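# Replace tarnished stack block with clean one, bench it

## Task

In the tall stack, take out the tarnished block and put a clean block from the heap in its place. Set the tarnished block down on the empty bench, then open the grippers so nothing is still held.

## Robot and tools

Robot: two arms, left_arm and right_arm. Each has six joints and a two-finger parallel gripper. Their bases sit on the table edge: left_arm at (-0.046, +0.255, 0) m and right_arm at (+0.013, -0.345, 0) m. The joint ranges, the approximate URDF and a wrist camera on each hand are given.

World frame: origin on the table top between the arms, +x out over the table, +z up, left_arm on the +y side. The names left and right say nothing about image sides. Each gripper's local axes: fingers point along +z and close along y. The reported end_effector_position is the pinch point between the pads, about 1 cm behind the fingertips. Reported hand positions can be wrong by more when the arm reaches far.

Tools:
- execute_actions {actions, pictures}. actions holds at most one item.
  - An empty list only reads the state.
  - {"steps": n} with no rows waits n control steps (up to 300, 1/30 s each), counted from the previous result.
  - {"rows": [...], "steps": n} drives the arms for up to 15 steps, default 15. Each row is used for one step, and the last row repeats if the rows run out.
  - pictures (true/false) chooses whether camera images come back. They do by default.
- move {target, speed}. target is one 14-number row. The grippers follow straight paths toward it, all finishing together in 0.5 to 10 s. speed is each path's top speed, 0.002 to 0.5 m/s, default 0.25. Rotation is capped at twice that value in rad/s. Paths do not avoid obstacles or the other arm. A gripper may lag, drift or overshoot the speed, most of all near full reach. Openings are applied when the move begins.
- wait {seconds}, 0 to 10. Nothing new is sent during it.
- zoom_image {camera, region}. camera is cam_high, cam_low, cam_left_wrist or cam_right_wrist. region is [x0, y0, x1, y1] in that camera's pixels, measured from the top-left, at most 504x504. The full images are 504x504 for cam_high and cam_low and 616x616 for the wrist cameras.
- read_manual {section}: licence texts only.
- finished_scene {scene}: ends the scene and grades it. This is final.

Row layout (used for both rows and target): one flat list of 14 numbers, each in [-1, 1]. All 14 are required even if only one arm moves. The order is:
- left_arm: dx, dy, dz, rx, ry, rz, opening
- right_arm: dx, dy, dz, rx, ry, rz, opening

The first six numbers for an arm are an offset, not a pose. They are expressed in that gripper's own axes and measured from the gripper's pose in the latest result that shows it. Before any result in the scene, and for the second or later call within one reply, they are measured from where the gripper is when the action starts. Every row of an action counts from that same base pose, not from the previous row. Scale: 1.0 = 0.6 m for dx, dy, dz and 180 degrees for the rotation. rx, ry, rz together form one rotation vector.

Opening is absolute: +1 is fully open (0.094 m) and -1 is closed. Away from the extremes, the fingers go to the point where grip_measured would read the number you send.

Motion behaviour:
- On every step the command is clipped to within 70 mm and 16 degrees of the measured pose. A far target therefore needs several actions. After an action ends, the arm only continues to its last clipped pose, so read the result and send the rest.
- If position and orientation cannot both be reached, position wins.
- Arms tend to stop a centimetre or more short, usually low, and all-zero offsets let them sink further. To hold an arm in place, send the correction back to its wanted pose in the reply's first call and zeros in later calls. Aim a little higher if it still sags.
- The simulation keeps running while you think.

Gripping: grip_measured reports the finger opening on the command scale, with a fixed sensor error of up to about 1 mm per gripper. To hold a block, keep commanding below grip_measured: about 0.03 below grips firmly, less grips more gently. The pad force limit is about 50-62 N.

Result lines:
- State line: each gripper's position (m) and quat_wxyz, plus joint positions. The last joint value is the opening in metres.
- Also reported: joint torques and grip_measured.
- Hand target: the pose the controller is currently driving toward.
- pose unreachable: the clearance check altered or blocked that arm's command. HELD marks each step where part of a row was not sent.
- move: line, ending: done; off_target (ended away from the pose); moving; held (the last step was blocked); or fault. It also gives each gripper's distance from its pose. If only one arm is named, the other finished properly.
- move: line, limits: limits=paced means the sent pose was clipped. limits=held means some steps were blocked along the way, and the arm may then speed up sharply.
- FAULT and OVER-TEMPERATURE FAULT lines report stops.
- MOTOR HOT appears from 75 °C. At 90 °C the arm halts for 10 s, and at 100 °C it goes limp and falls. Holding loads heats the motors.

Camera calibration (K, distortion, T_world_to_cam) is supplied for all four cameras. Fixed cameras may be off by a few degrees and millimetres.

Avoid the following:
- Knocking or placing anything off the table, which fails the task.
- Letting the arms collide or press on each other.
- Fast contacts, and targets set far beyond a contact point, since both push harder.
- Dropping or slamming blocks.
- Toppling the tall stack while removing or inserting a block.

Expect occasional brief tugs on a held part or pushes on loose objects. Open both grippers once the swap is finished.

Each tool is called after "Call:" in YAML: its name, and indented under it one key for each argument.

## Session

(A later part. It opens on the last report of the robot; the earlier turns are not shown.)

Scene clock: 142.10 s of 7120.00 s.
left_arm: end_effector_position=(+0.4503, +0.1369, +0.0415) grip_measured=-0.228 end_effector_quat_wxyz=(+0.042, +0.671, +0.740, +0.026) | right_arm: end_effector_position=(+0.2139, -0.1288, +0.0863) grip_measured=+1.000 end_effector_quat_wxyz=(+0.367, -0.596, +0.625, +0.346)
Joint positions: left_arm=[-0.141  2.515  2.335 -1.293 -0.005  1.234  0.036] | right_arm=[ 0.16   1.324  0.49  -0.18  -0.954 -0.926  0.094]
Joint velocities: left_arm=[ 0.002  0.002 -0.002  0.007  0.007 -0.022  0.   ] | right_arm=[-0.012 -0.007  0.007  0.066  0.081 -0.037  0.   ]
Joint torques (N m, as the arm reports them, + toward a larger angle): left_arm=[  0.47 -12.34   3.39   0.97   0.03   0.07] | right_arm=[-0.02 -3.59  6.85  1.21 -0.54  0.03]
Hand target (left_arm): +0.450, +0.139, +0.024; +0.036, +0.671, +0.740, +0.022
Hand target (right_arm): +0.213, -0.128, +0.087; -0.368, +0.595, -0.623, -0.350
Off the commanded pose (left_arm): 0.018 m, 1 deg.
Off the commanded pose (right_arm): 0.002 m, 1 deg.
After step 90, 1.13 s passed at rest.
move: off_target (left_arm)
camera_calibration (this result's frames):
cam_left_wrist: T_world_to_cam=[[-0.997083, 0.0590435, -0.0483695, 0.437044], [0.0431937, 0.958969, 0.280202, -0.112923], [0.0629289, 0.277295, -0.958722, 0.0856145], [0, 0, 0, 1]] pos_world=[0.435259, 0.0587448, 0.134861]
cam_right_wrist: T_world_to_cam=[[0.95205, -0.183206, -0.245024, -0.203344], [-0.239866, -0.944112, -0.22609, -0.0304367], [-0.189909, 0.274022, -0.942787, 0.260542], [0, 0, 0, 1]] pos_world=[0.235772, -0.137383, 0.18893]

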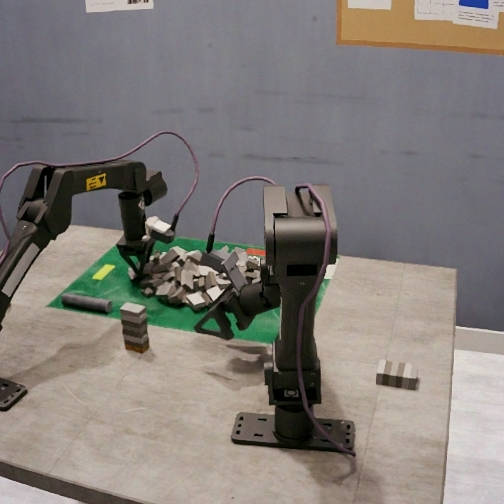

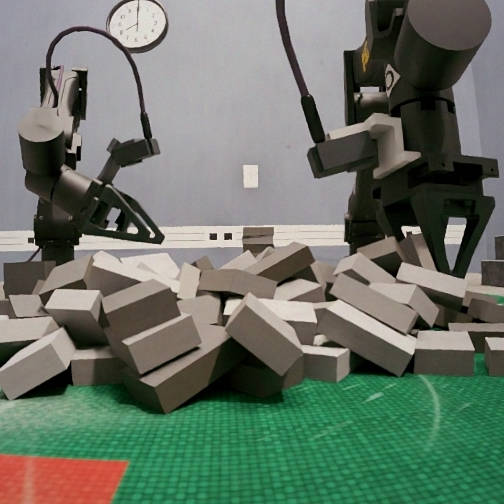

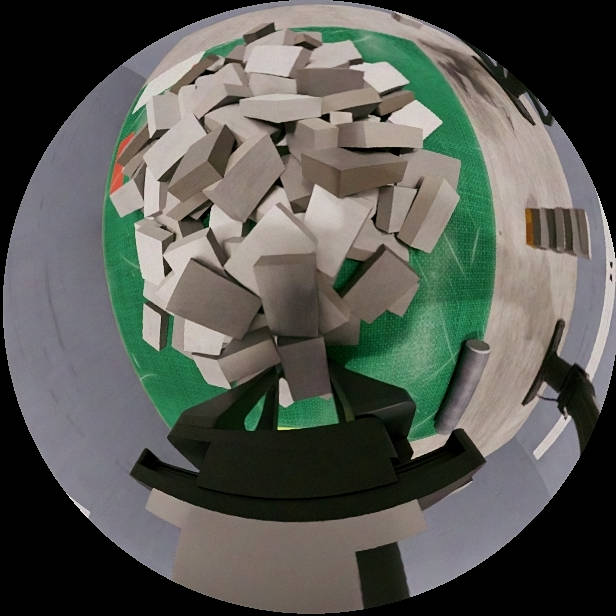

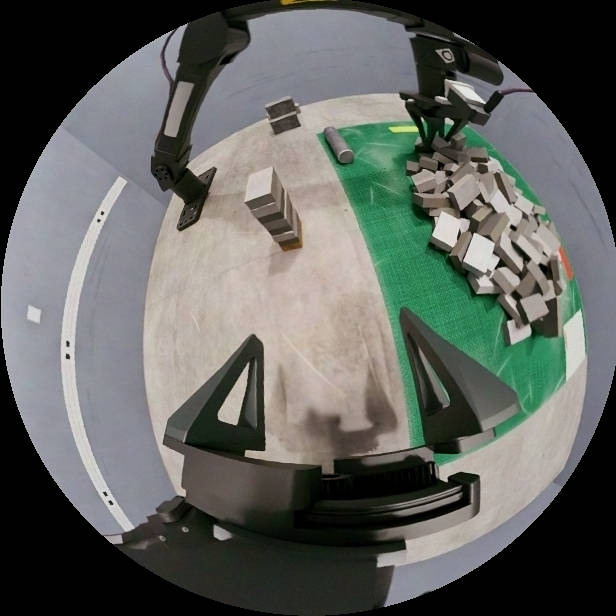

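Call:
move:
  target: [0,0,0.005,0,0,0,-0.55,0,0,0,0,0,0,1]
  speed: 0.02

Scene clock: 147.00 s of 7120.00 s.
left_arm: end_effector_position=(+0.4501, +0.1373, +0.0427) grip_measured=-0.447 end_effector_quat_wxyz=(+0.042, +0.671, +0.740, +0.027) | right_arm: end_effector_position=(+0.2148, -0.1295, +0.0851) grip_measured=+1.000 end_effector_quat_wxyz=(+0.367, -0.596, +0.627, +0.342)
Joint positions: left_arm=[-0.141  2.512  2.335 -1.294 -0.007  1.234  0.026] | right_arm=[ 0.16   1.324  0.49  -0.18  -0.945 -0.926  0.094]
Joint velocities: left_arm=[-0.017 -0.002 -0.022  0.007  0.037  0.022  0.001] | right_arm=[-0.002 -0.017 -0.002 -0.037  0.022 -0.051  0.   ]
Joint torques (N m, as the arm reports them, + toward a larger angle): left_arm=[  0.04 -13.14   5.91   0.69   0.04   0.01] | right_arm=[-0.01 -3.57  6.88  1.21 -0.55  0.02]
Hand target (left_arm): +0.451, +0.137, +0.039; +0.042, +0.671, +0.740, +0.026
Hand target (right_arm): +0.214, -0.129, +0.086; -0.367, +0.596, -0.625, -0.346
Off the commanded pose (left_arm): 0.004 m, 0 deg.
Off the commanded pose (right_arm): 0.002 m, 1 deg.
After step 90, 1.20 s passed at rest.
move: done
camera_calibration (this result's frames):
cam_left_wrist: T_world_to_cam=[[-0.997011, 0.0592982, -0.0495294, 0.436898], [0.0429794, 0.95838, 0.282242, -0.113593], [0.0642044, 0.279269, -0.958064, 0.0857436], [0, 0, 0, 1]] pos_world=[0.434969, 0.0590121, 0.135848]
cam_right_wrist: T_world_to_cam=[[0.951714, -0.189613, -0.241429, -0.205718], [-0.243914, -0.944596, -0.219646, -0.030862], [-0.186405, 0.267928, -0.945234, 0.258517], [0, 0, 0, 1]] pos_world=[0.236446, -0.137423, 0.187914]

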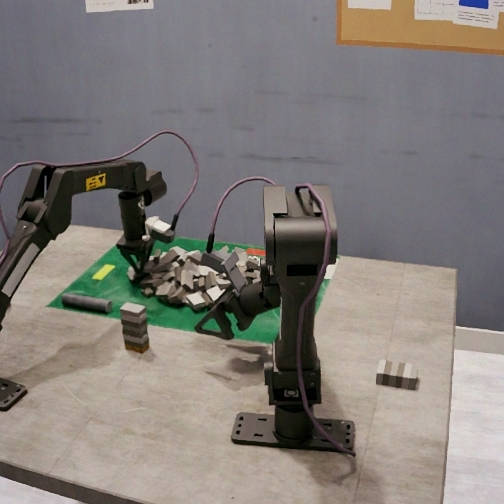

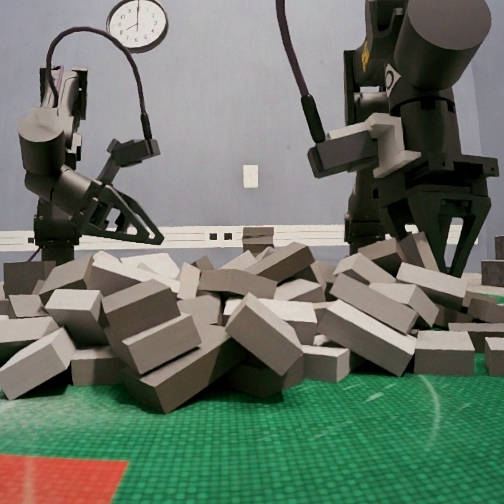

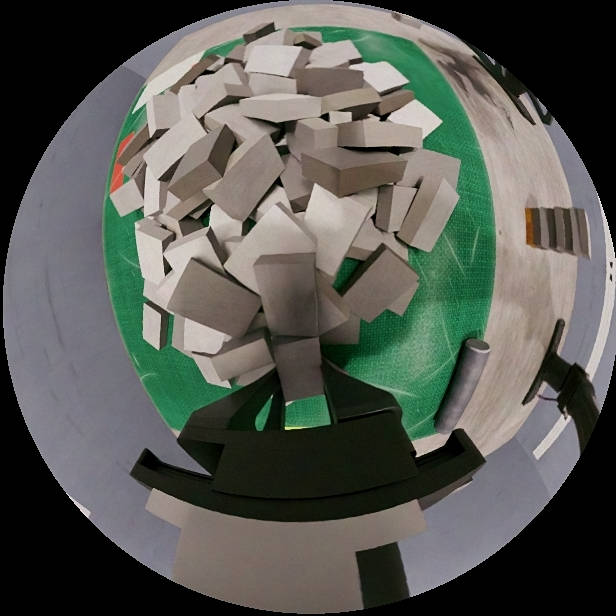

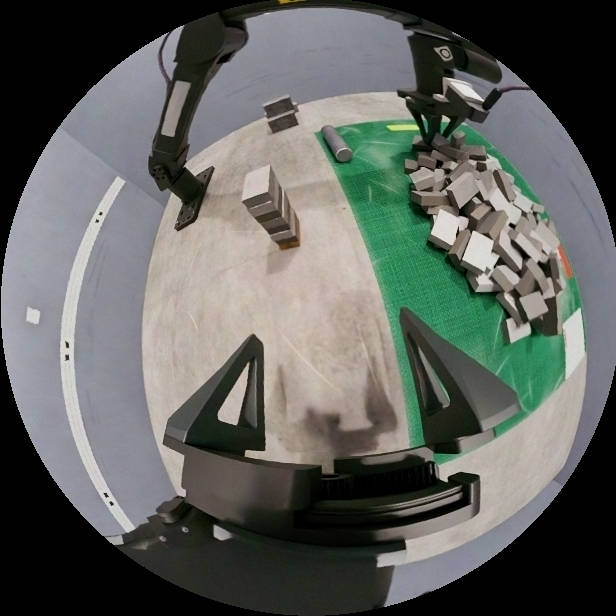

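Call:
move:
  target: [0.03,-0.1,-0.13,0,0,0,-0.5,0,0.087,0.168,0,-0.04,0,0.2]
  speed: 0.1

Call:
zoom_image:
  camera: "cam_high"
  region: [80, 270, 260, 390]

Scene clock: 160.10 s of 7120.00 s.
left_arm: end_effector_position=(+0.3913, +0.1521, +0.1136) grip_measured=-0.447 end_effector_quat_wxyz=(+0.052, +0.670, +0.740, +0.034) | right_arm: end_effector_position=(+0.1724, -0.0386, +0.0336) grip_measured=+0.202 end_effector_quat_wxyz=(+0.406, -0.571, +0.607, +0.375)
Joint positions: left_arm=[-0.141  2.162  2.01  -1.295 -0.01   1.234  0.026] | right_arm=[ 0.62   1.753  0.249  0.985 -0.667 -0.348  0.056]
Joint velocities: left_arm=[ 0.002 -0.002 -0.007 -0.066 -0.037  0.051 -0.001] | right_arm=[ 0.012  0.002 -0.002  0.022 -0.007 -0.051 -0.001]
Joint torques (N m, as the arm reports them, + toward a larger angle): left_arm=[ -0.56 -12.31   4.69   0.45   0.04  -0.05] | right_arm=[ 0.9  -4.24  3.48  2.02 -0.29  0.05]
Hand target (left_arm): +0.381, +0.151, +0.114; +0.042, +0.671, +0.740, +0.027
Hand target (right_arm): +0.167, -0.037, +0.033; -0.406, +0.573, -0.603, -0.379
Off the commanded pose (left_arm): 0.010 m, 1 deg.
Off the commanded pose (right_arm): 0.004 m, 1 deg.
After step 90, 8.13 s passed at rest.
move: done
camera_calibration (this result's frames):
cam_left_wrist: T_world_to_cam=[[-0.995497, 0.0587987, -0.0743526, 0.383197], [0.0357435, 0.959314, 0.280069, -0.142342], [0.0877951, 0.27615, -0.957096, 0.144529], [0, 0, 0, 1]] pos_world=[0.373871, 0.0741077, 0.206685]
cam_right_wrist: T_world_to_cam=[[0.95165, -0.169353, -0.256285, -0.159227], [-0.251447, -0.908705, -0.333211, 0.0398256], [-0.176457, 0.381543, -0.907352, 0.178993], [0, 0, 0, 1]] pos_world=[0.193127, -0.0590696, 0.134873]

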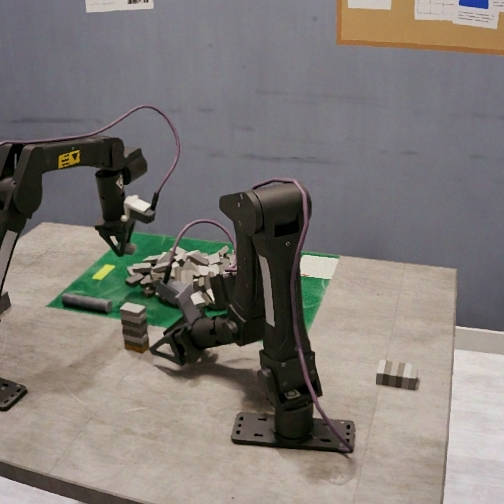

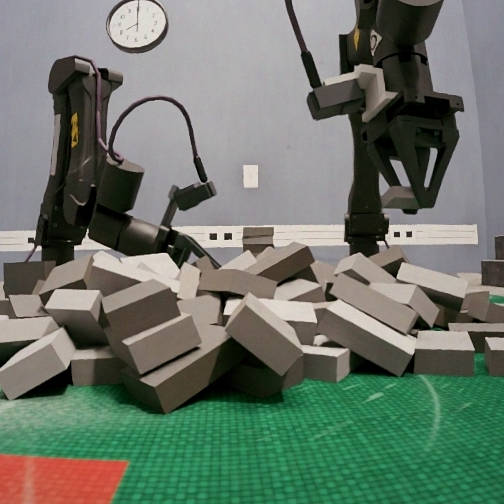

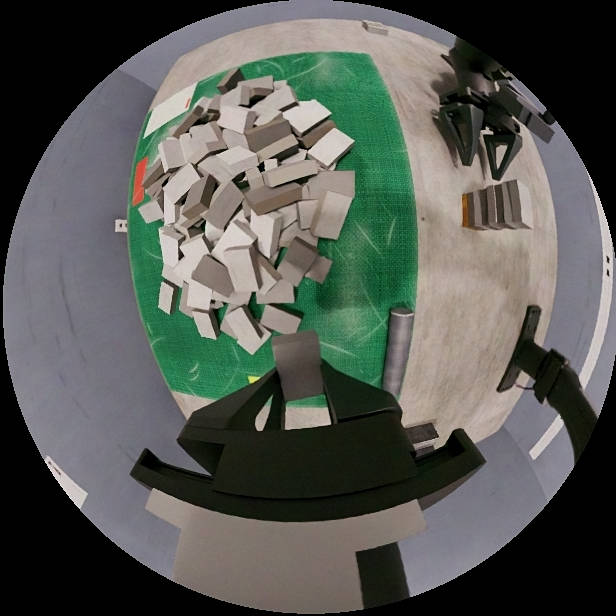

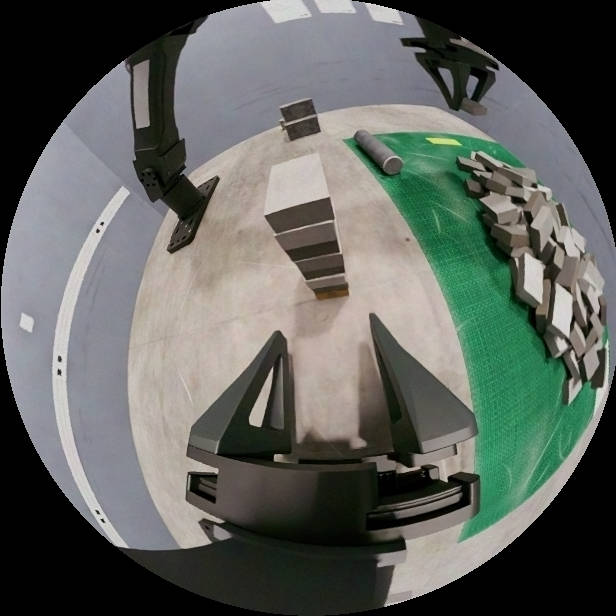

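Region (80, 270, 260, 390) of cam_high's 504x504 image, scaled by 2.800, with more detail than that image has.

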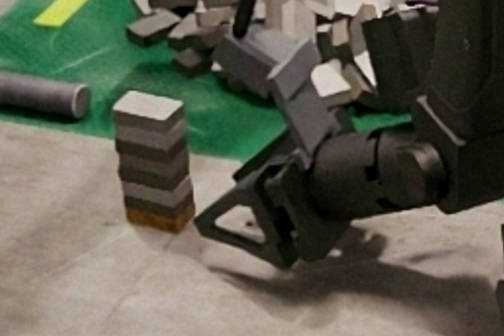

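Call:
move:
  target: [0,0,0,0,0,0,-0.5,-0.03,-0.02,0.08,0,0,0,0.2]
  speed: 0.04

Call:
zoom_image:
  camera: "cam_high"
  region: [100, 290, 200, 370]

Call:
zoom_image:
  camera: "cam_left_wrist"
  region: [420, 120, 560, 260]

Scene clock: 171.67 s of 7120.00 s.
left_arm: end_effector_position=(+0.3913, +0.1521, +0.1136) grip_measured=-0.447 end_effector_quat_wxyz=(+0.052, +0.670, +0.740, +0.034) | right_arm: end_effector_position=(+0.1874, +0.0053, +0.0299) grip_measured=+0.202 end_effector_quat_wxyz=(+0.407, -0.569, +0.610, +0.372)
Joint positions: left_arm=[-0.141  2.162  2.01  -1.295 -0.01   1.234  0.026] | right_arm=[ 0.712  1.877  0.41   0.978 -0.578 -0.293  0.056]
Joint velocities: left_arm=[-0.012  0.012  0.012 -0.007 -0.007 -0.037 -0.001] | right_arm=[-0.007  0.007  0.017 -0.022 -0.037 -0.037 -0.001]
Joint torques (N m, as the arm reports them, + toward a larger angle): left_arm=[  0.07 -11.27   6.73   0.63   0.02   0.02] | right_arm=[ 0.84 -5.43  6.58  1.87 -0.17  0.03]
Hand target (left_arm): +0.391, +0.152, +0.114; +0.052, +0.670, +0.740, +0.034
Hand target (right_arm): +0.187, +0.012, +0.031; -0.406, +0.571, -0.607, -0.375
Off the commanded pose (left_arm): 0.000 m, 0 deg.
Off the commanded pose (right_arm): 0.007 m, 1 deg.
After step 90, 7.00 s passed at rest.
move: done
camera_calibration (this result's frames):
cam_left_wrist: T_world_to_cam=[[-0.995497, 0.0587987, -0.0743526, 0.383197], [0.0357435, 0.959314, 0.280069, -0.142342], [0.0877951, 0.27615, -0.957096, 0.144529], [0, 0, 0, 1]] pos_world=[0.373871, 0.0741077, 0.206685]
cam_right_wrist: T_world_to_cam=[[0.950578, -0.177874, -0.254486, -0.166813], [-0.25818, -0.908117, -0.329645, 0.0833792], [-0.172467, 0.379057, -0.909159, 0.160794], [0, 0, 0, 1]] pos_world=[0.207827, -0.0149035, 0.131221]

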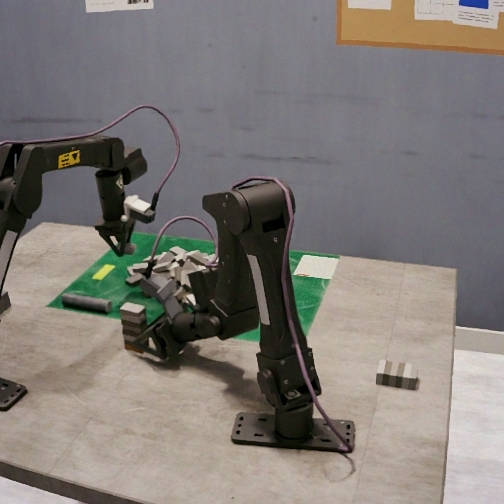

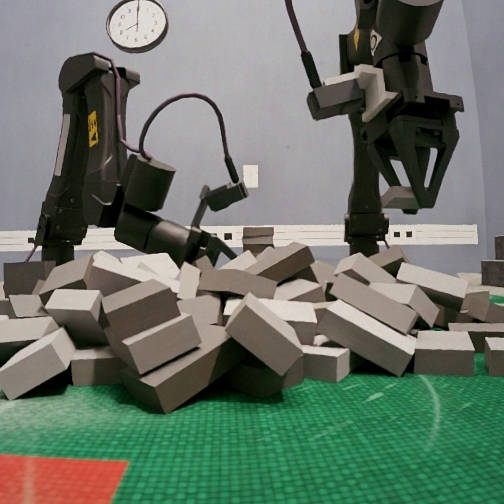

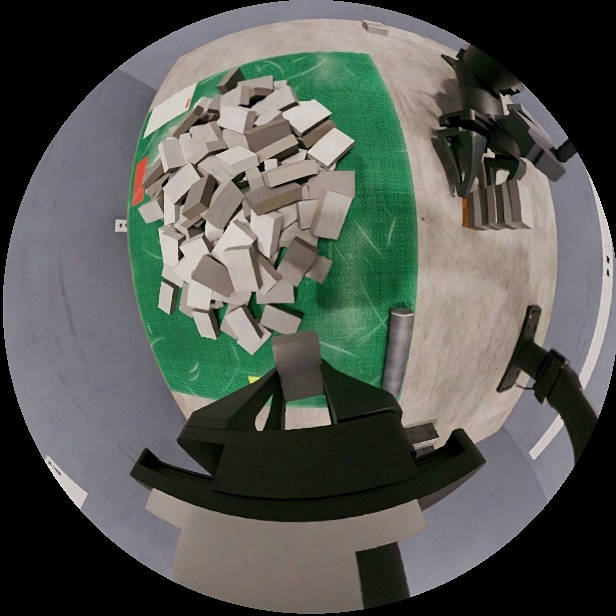

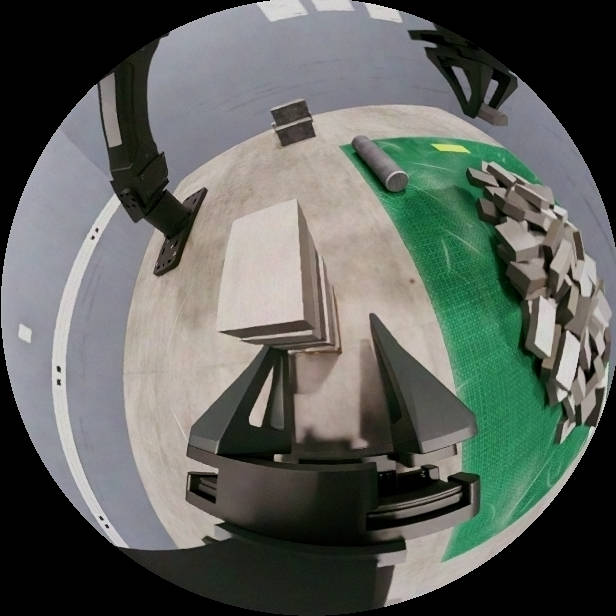

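Region (100, 290, 200, 370) of cam_high's 504x504 image, scaled by 5.040, with more detail than that image has; it fills the top 403 rows of this view, and the rest is white.

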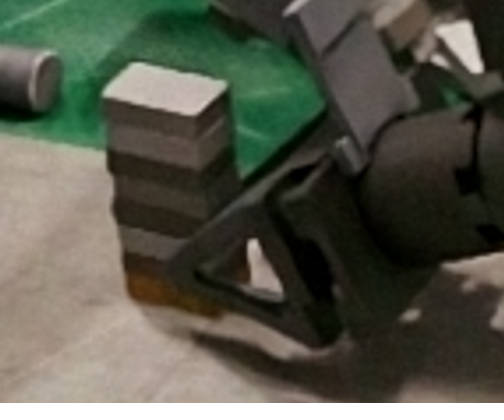

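Region (420, 120, 560, 260) of cam_left_wrist's 616x616 image, scaled by 3.600, with more detail than that image has.

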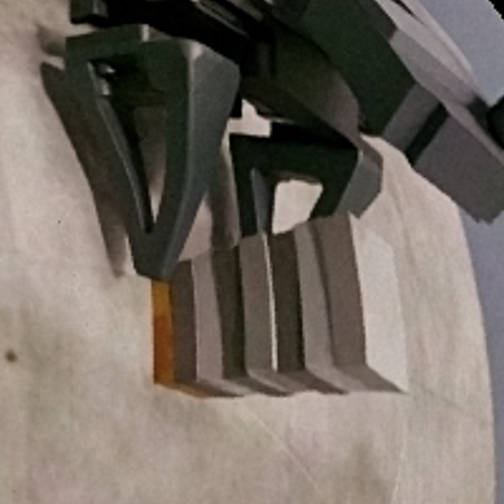

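Call:
move:
  target: [0,0,0,0,0,0,-0.5,-0.011,0.014,0.02,0,0,0,-0.15]
  speed: 0.02

Call:
zoom_image:
  camera: "cam_high"
  region: [100, 290, 200, 370]

Call:
zoom_image:
  camera: "cam_left_wrist"
  region: [420, 120, 560, 260]

Scene clock: 180.00 s of 7120.00 s.
left_arm: end_effector_position=(+0.3913, +0.1521, +0.1136) grip_measured=-0.447 end_effector_quat_wxyz=(+0.052, +0.670, +0.740, +0.034) | right_arm: end_effector_position=(+0.1789, +0.0115, +0.0274) grip_measured=-0.149 end_effector_quat_wxyz=(+0.402, -0.569, +0.616, +0.368)
Joint positions: left_arm=[-0.141  2.162  2.01  -1.295 -0.01   1.234  0.026] | right_arm=[ 0.759  1.877  0.41   0.976 -0.529 -0.267  0.04 ]
Joint velocities: left_arm=[-0.012  0.017 -0.027 -0.037 -0.037 -0.037  0.   ] | right_arm=[ 0.012 -0.007  0.007  0.007  0.081 -0.037  0.001]
Joint torques (N m, as the arm reports them, + toward a larger angle): left_arm=[  0.07 -11.24   6.69   0.62   0.02   0.02] | right_arm=[ 0.88 -5.55  6.77  1.89 -0.19  0.09]
Hand target (left_arm): +0.391, +0.152, +0.114; +0.052, +0.670, +0.740, +0.034
Hand target (right_arm): +0.180, +0.019, +0.031; -0.407, +0.569, -0.610, -0.372
Off the commanded pose (left_arm): 0.000 m, 0 deg.
Off the commanded pose (right_arm): 0.009 m, 1 deg.
After step 90, 4.30 s passed at rest.
move: done
camera_calibration (this result's frames):
cam_left_wrist: T_world_to_cam=[[-0.995497, 0.0587987, -0.0743526, 0.383197], [0.0357435, 0.959314, 0.280069, -0.142342], [0.0877951, 0.27615, -0.957096, 0.144529], [0, 0, 0, 1]] pos_world=[0.373871, 0.0741077, 0.206685]
cam_right_wrist: T_world_to_cam=[[0.94764, -0.18759, -0.258434, -0.157588], [-0.266222, -0.911019, -0.314914, 0.0870716], [-0.176364, 0.367226, -0.913258, 0.155638], [0, 0, 0, 1]] pos_world=[0.199966, -0.00739242, 0.128832]

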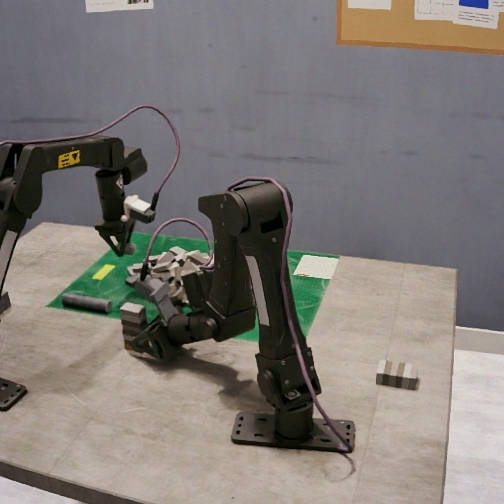

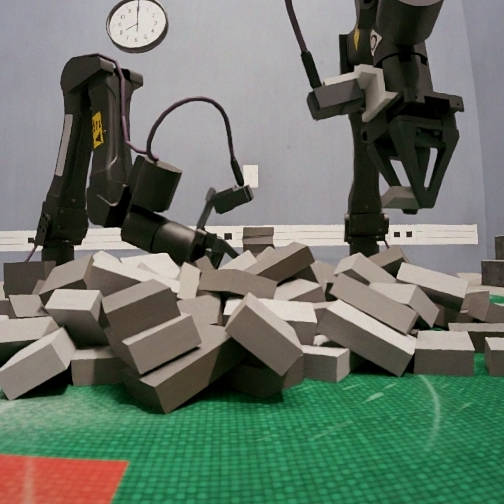

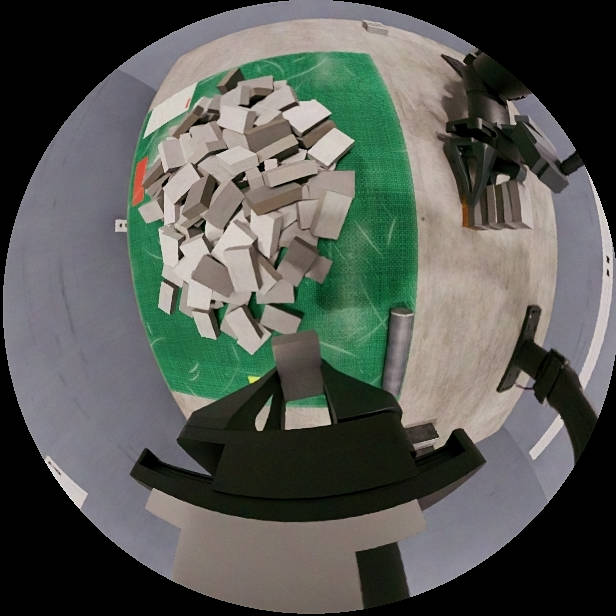

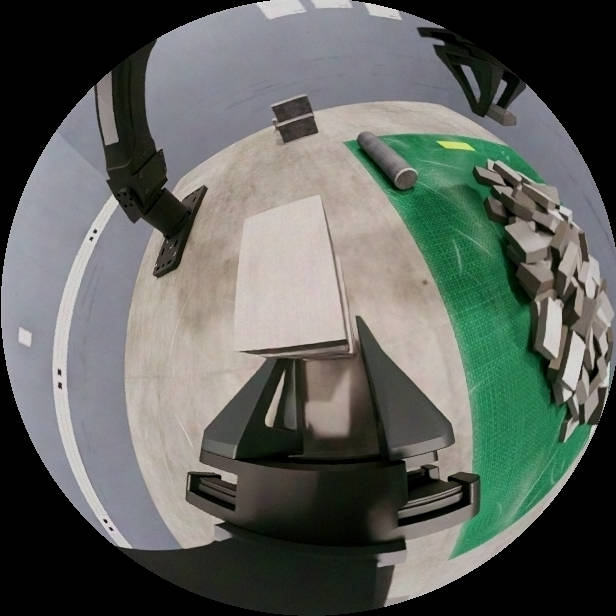

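Region (100, 290, 200, 370) of cam_high's 504x504 image, scaled by 5.040, with more detail than that image has; it fills the top 403 rows of this view, and the rest is white.

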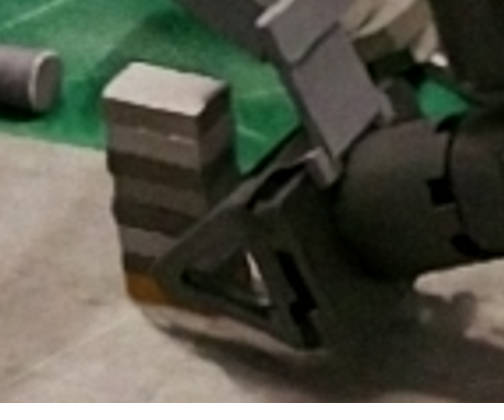

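Region (420, 120, 560, 260) of cam_left_wrist's 616x616 image, scaled by 3.600, with more detail than that image has.

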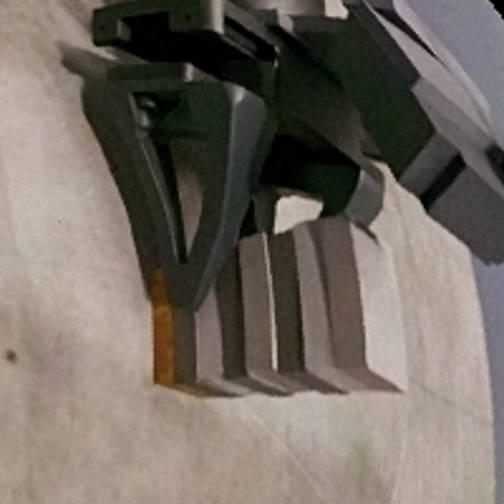

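Call:
move:
  target: [0,0,0,0,0,0,-0.5,-0.012,0,0,0,0,0,-0.36]
  speed: 0.01

Call:
zoom_image:
  camera: "cam_high"
  region: [100, 290, 200, 370]

Call:
zoom_image:
  camera: "cam_left_wrist"
  region: [420, 120, 560, 260]

Scene clock: 186.80 s of 7120.00 s.
left_arm: end_effector_position=(+0.3913, +0.1521, +0.1136) grip_measured=-0.447 end_effector_quat_wxyz=(+0.052, +0.670, +0.740, +0.034) | right_arm: end_effector_position=(+0.1803, +0.0098, +0.0240) grip_measured=-0.358 end_effector_quat_wxyz=(+0.398, -0.567, +0.623, +0.362)
Joint positions: left_arm=[-0.141  2.162  2.01  -1.295 -0.01   1.234  0.026] | right_arm=[ 0.759  1.877  0.41   0.962 -0.515 -0.266  0.03 ]
Joint velocities: left_arm=[-0.002 -0.002  0.002 -0.007 -0.007  0.037  0.   ] | right_arm=[ 0.002  0.012 -0.017 -0.007 -0.007 -0.007  0.001]
Joint torques (N m, as the arm reports them, + toward a larger angle): left_arm=[  0.08 -11.22   6.71   0.62   0.01   0.01] | right_arm=[ 0.43 -8.6   5.69  1.59 -0.3   0.06]
Hand target (left_arm): +0.391, +0.152, +0.114; +0.052, +0.670, +0.740, +0.034
Hand target (right_arm): +0.179, +0.014, +0.034; +0.402, -0.569, +0.616, +0.368
Off the commanded pose (left_arm): 0.000 m, 0 deg.
Off the commanded pose (right_arm): 0.011 m, 1 deg.
After step 90, 2.83 s passed at rest.
move: off_target (right_arm)
camera_calibration (this result's frames):
cam_left_wrist: T_world_to_cam=[[-0.995497, 0.0587987, -0.0743526, 0.383197], [0.0357435, 0.959314, 0.280069, -0.142342], [0.0877951, 0.27615, -0.957096, 0.144529], [0, 0, 0, 1]] pos_world=[0.373871, 0.0741077, 0.206685]
cam_right_wrist: T_world_to_cam=[[0.943863, -0.203496, -0.260215, -0.159208], [-0.279333, -0.912169, -0.299866, 0.08688], [-0.176339, 0.355719, -0.917806, 0.153634], [0, 0, 0, 1]] pos_world=[0.201631, -0.00779934, 0.12563]

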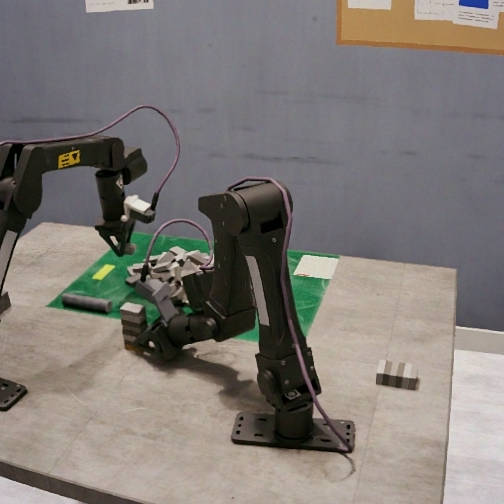

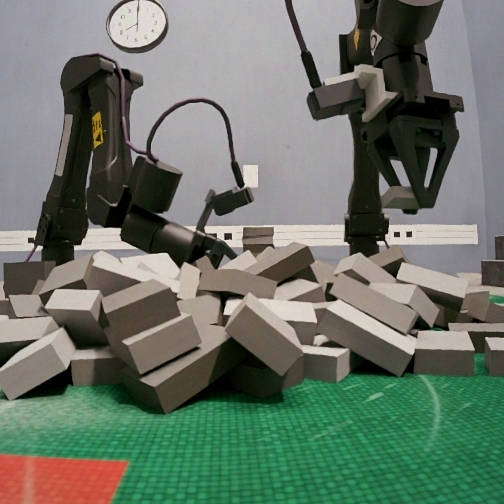

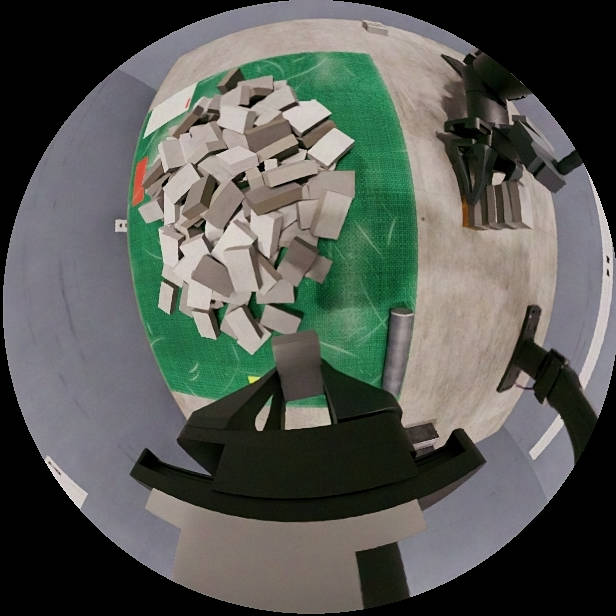

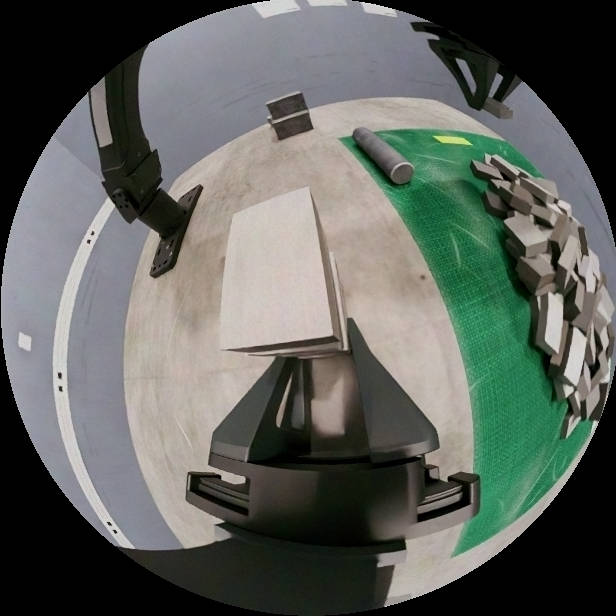

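Region (100, 290, 200, 370) of cam_high's 504x504 image, scaled by 5.040, with more detail than that image has; it fills the top 403 rows of this view, and the rest is white.

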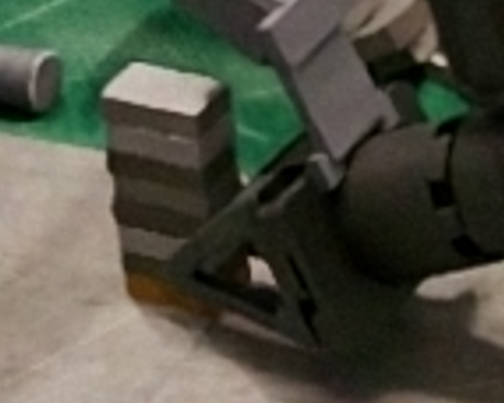

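Region (420, 120, 560, 260) of cam_left_wrist's 616x616 image, scaled by 3.600, with more detail than that image has.

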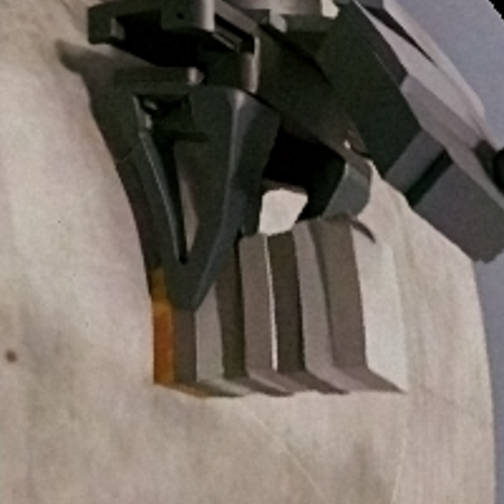

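Call:
move:
  target: [0,0,0,0,0,0,-0.5,-0.03,0.003,0.008,-0.015,0,0,-0.3]
  speed: 0.01

Call:
zoom_image:
  camera: "cam_high"
  region: [100, 290, 200, 370]

Call:
zoom_image:
  camera: "cam_left_wrist"
  region: [420, 120, 560, 260]

Scene clock: 195.57 s of 7120.00 s.
left_arm: end_effector_position=(+0.3913, +0.1521, +0.1136) grip_measured=-0.447 end_effector_quat_wxyz=(+0.052, +0.670, +0.740, +0.034) | right_arm: end_effector_position=(+0.1792, +0.0110, +0.0183) grip_measured=-0.301 end_effector_quat_wxyz=(+0.367, -0.571, +0.639, +0.361)
Joint positions: left_arm=[-0.141  2.162  2.01  -1.295 -0.01   1.234  0.026] | right_arm=[ 0.759  1.856  0.45   0.832 -0.526 -0.266  0.033]
Joint velocities: left_arm=[ 0.007 -0.007  0.012  0.007 -0.037  0.081  0.001] | right_arm=[-0.007 -0.007 -0.022  0.066 -0.022 -0.022 -0.   ]
Joint torques (N m, as the arm reports them, + toward a larger angle): left_arm=[  0.09 -11.23   6.68   0.62   0.02   0.01] | right_arm=[ 0.24 -8.61  7.09  1.85 -0.56 -0.04]
Hand target (left_arm): +0.391, +0.152, +0.114; +0.052, +0.670, +0.740, +0.034
Hand target (right_arm): +0.179, +0.021, +0.038; +0.384, -0.577, +0.615, +0.377
Off the commanded pose (left_arm): 0.000 m, 0 deg.
Off the commanded pose (right_arm): 0.023 m, 4 deg.
After step 90, 3.20 s passed at rest.
move: off_target (right_arm)
camera_calibration (this result's frames):
cam_left_wrist: T_world_to_cam=[[-0.995497, 0.0587987, -0.0743526, 0.383197], [0.0357435, 0.959314, 0.280069, -0.142342], [0.0877951, 0.27615, -0.957096, 0.144529], [0, 0, 0, 1]] pos_world=[0.373871, 0.0741077, 0.206685]
cam_right_wrist: T_world_to_cam=[[0.932614, -0.209393, -0.293913, -0.156697], [-0.283918, -0.928476, -0.239421, 0.0858101], [-0.222758, 0.306735, -0.925361, 0.156809], [0, 0, 0, 1]] pos_world=[0.205431, -0.00123756, 0.119595]

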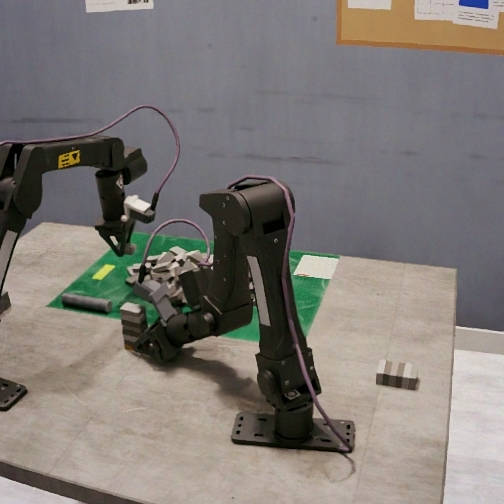

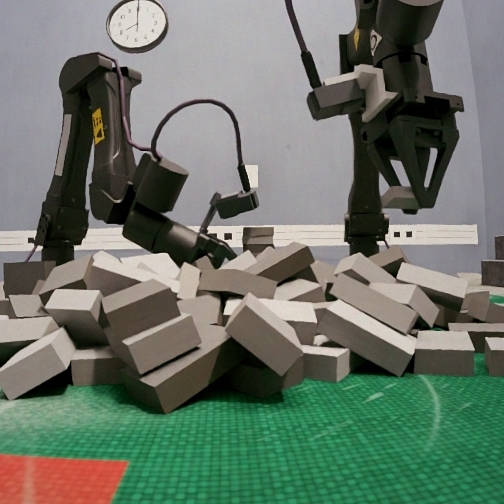

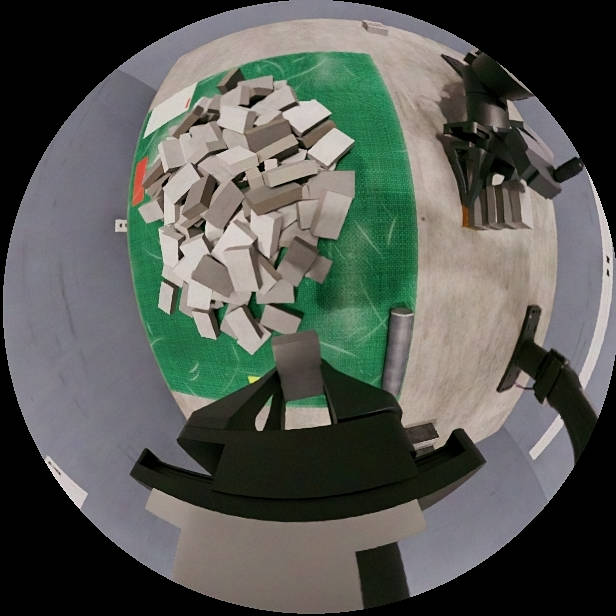

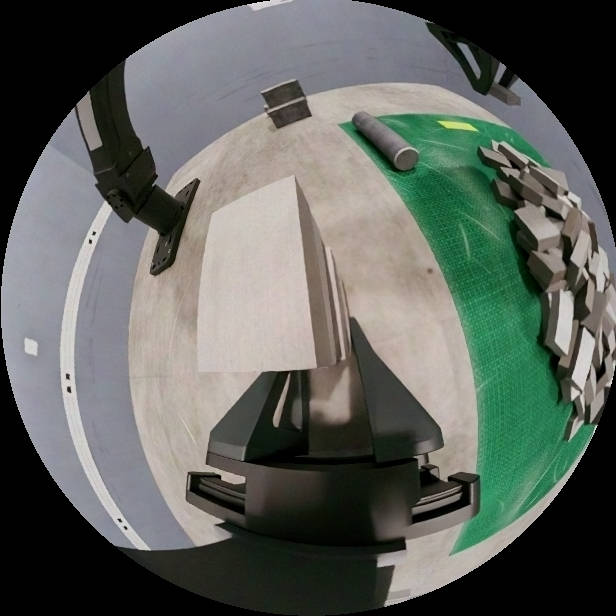

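Region (100, 290, 200, 370) of cam_high's 504x504 image, scaled by 5.040, with more detail than that image has; it fills the top 403 rows of this view, and the rest is white.

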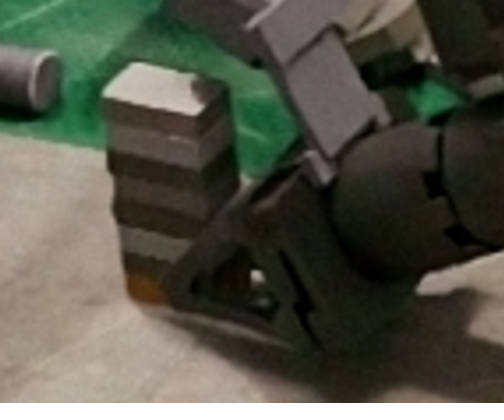

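Region (420, 120, 560, 260) of cam_left_wrist's 616x616 image, scaled by 3.600, with more detail than that image has.

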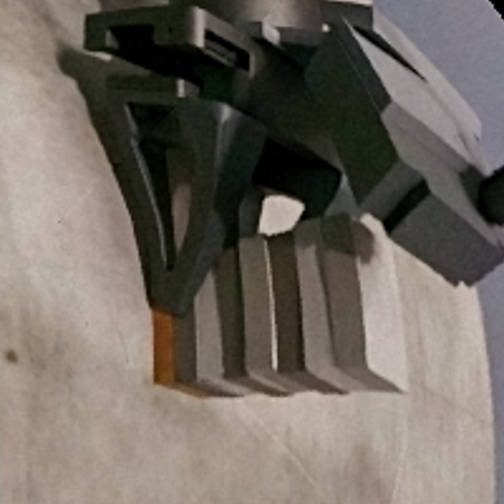

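Call:
execute_actions:
  actions:
    - {"rows":[[0,0,0,0,0,0,-0.5,-0.03,0,0.004,0.005,-0.018,-0.011,-0.3]]}

Call:
zoom_image:
  camera: "cam_left_wrist"
  region: [420, 120, 560, 260]

Scene clock: 207.30 s of 7120.00 s.
left_arm: end_effector_position=(+0.3913, +0.1521, +0.1136) grip_measured=-0.447 end_effector_quat_wxyz=(+0.052, +0.670, +0.740, +0.034) | right_arm: end_effector_position=(+0.1816, +0.0151, +0.0244) grip_measured=-0.301 end_effector_quat_wxyz=(+0.382, -0.569, +0.633, +0.360)
Joint positions: left_arm=[-0.141  2.162  2.01  -1.295 -0.01   1.234  0.026] | right_arm=[ 0.767  1.855  0.451  0.866 -0.509 -0.26   0.033]
Joint velocities: left_arm=[-0.012 -0.002  0.002  0.022  0.007  0.022  0.   ] | right_arm=[-0.017 -0.002  0.002  0.022  0.022  0.022 -0.001]
Joint torques (N m, as the arm reports them, + toward a larger angle): left_arm=[  0.03 -11.23   6.71   0.62   0.01   0.01] | right_arm=[ 0.84 -6.76  5.34  2.09 -0.15  0.12]
Hand target (left_arm): +0.391, +0.152, +0.114; +0.052, +0.670, +0.740, +0.034
Hand target (right_arm): +0.181, +0.021, +0.033; +0.396, -0.569, +0.621, +0.366
Off the commanded pose (left_arm): 0.000 m, 0 deg.
Off the commanded pose (right_arm): 0.011 m, 2 deg.
Steps of this call (steps 1 to 90: nothing new was sent; then 8.23 s passed at rest; steps 91 to 105: all 15 steps of this action). Readings (end_effector_position):
91: left_arm (+0.3913, +0.1521, +0.1136) | right_arm (+0.1799, +0.0113, +0.0188)
92: left_arm (+0.3913, +0.1521, +0.1136) | right_arm (+0.1800, +0.0119, +0.0196)
94: left_arm (+0.3913, +0.1521, +0.1136) | right_arm (+0.1801, +0.0135, +0.0215)
98: left_arm (+0.3913, +0.1521, +0.1136) | right_arm (+0.1807, +0.0147, +0.0234)
105: the state above
camera_calibration (this result's frames):
cam_left_wrist: T_world_to_cam=[[-0.995497, 0.0587987, -0.0743526, 0.383197], [0.0357435, 0.959314, 0.280069, -0.142342], [0.0877951, 0.27615, -0.957096, 0.144529], [0, 0, 0, 1]] pos_world=[0.373871, 0.0741077, 0.206685]
cam_right_wrist: T_world_to_cam=[[0.937572, -0.210559, -0.27681, -0.157565], [-0.285546, -0.920409, -0.26704, 0.0926414], [-0.198551, 0.329412, -0.923074, 0.15687], [0, 0, 0, 1]] pos_world=[0.205328, 0.000416629, 0.125926]

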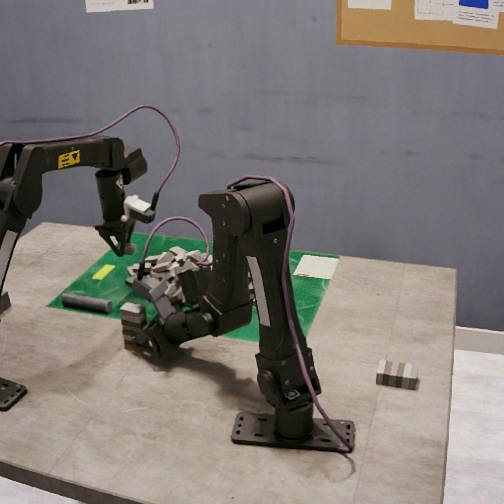

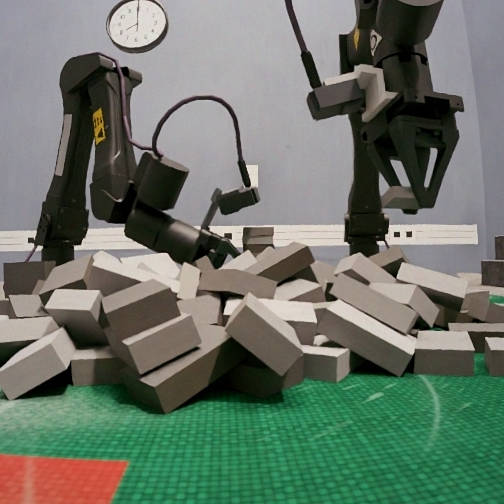

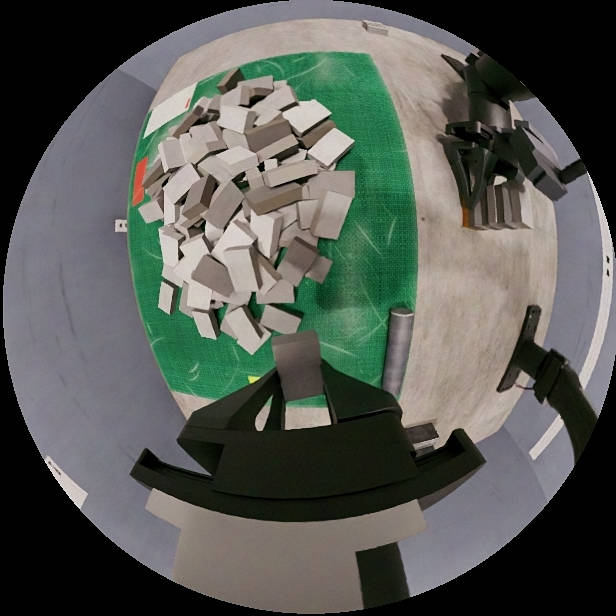

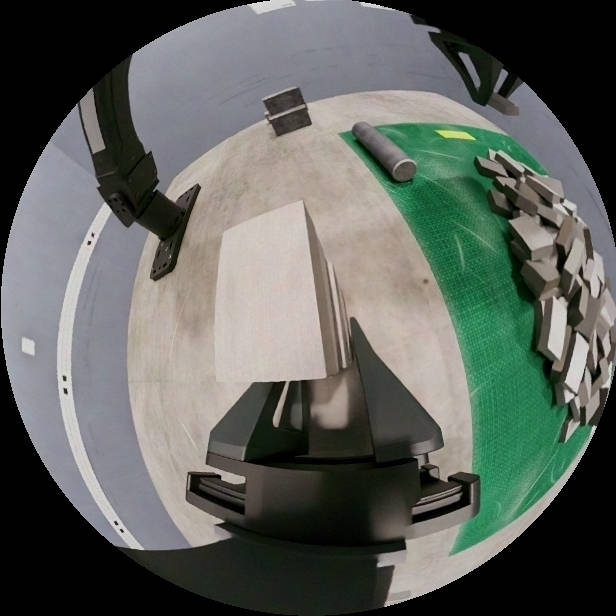

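Region (420, 120, 560, 260) of cam_left_wrist's 616x616 image, scaled by 3.600, with more detail than that image has.

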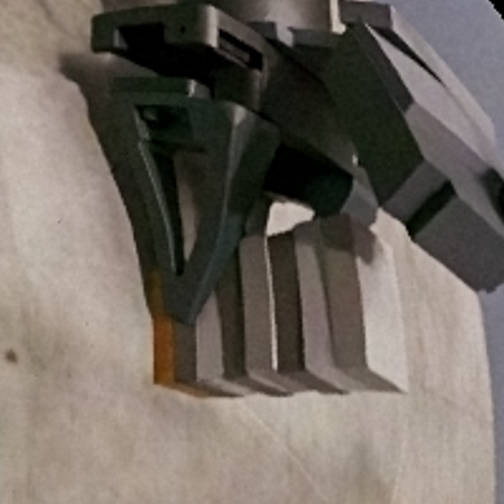

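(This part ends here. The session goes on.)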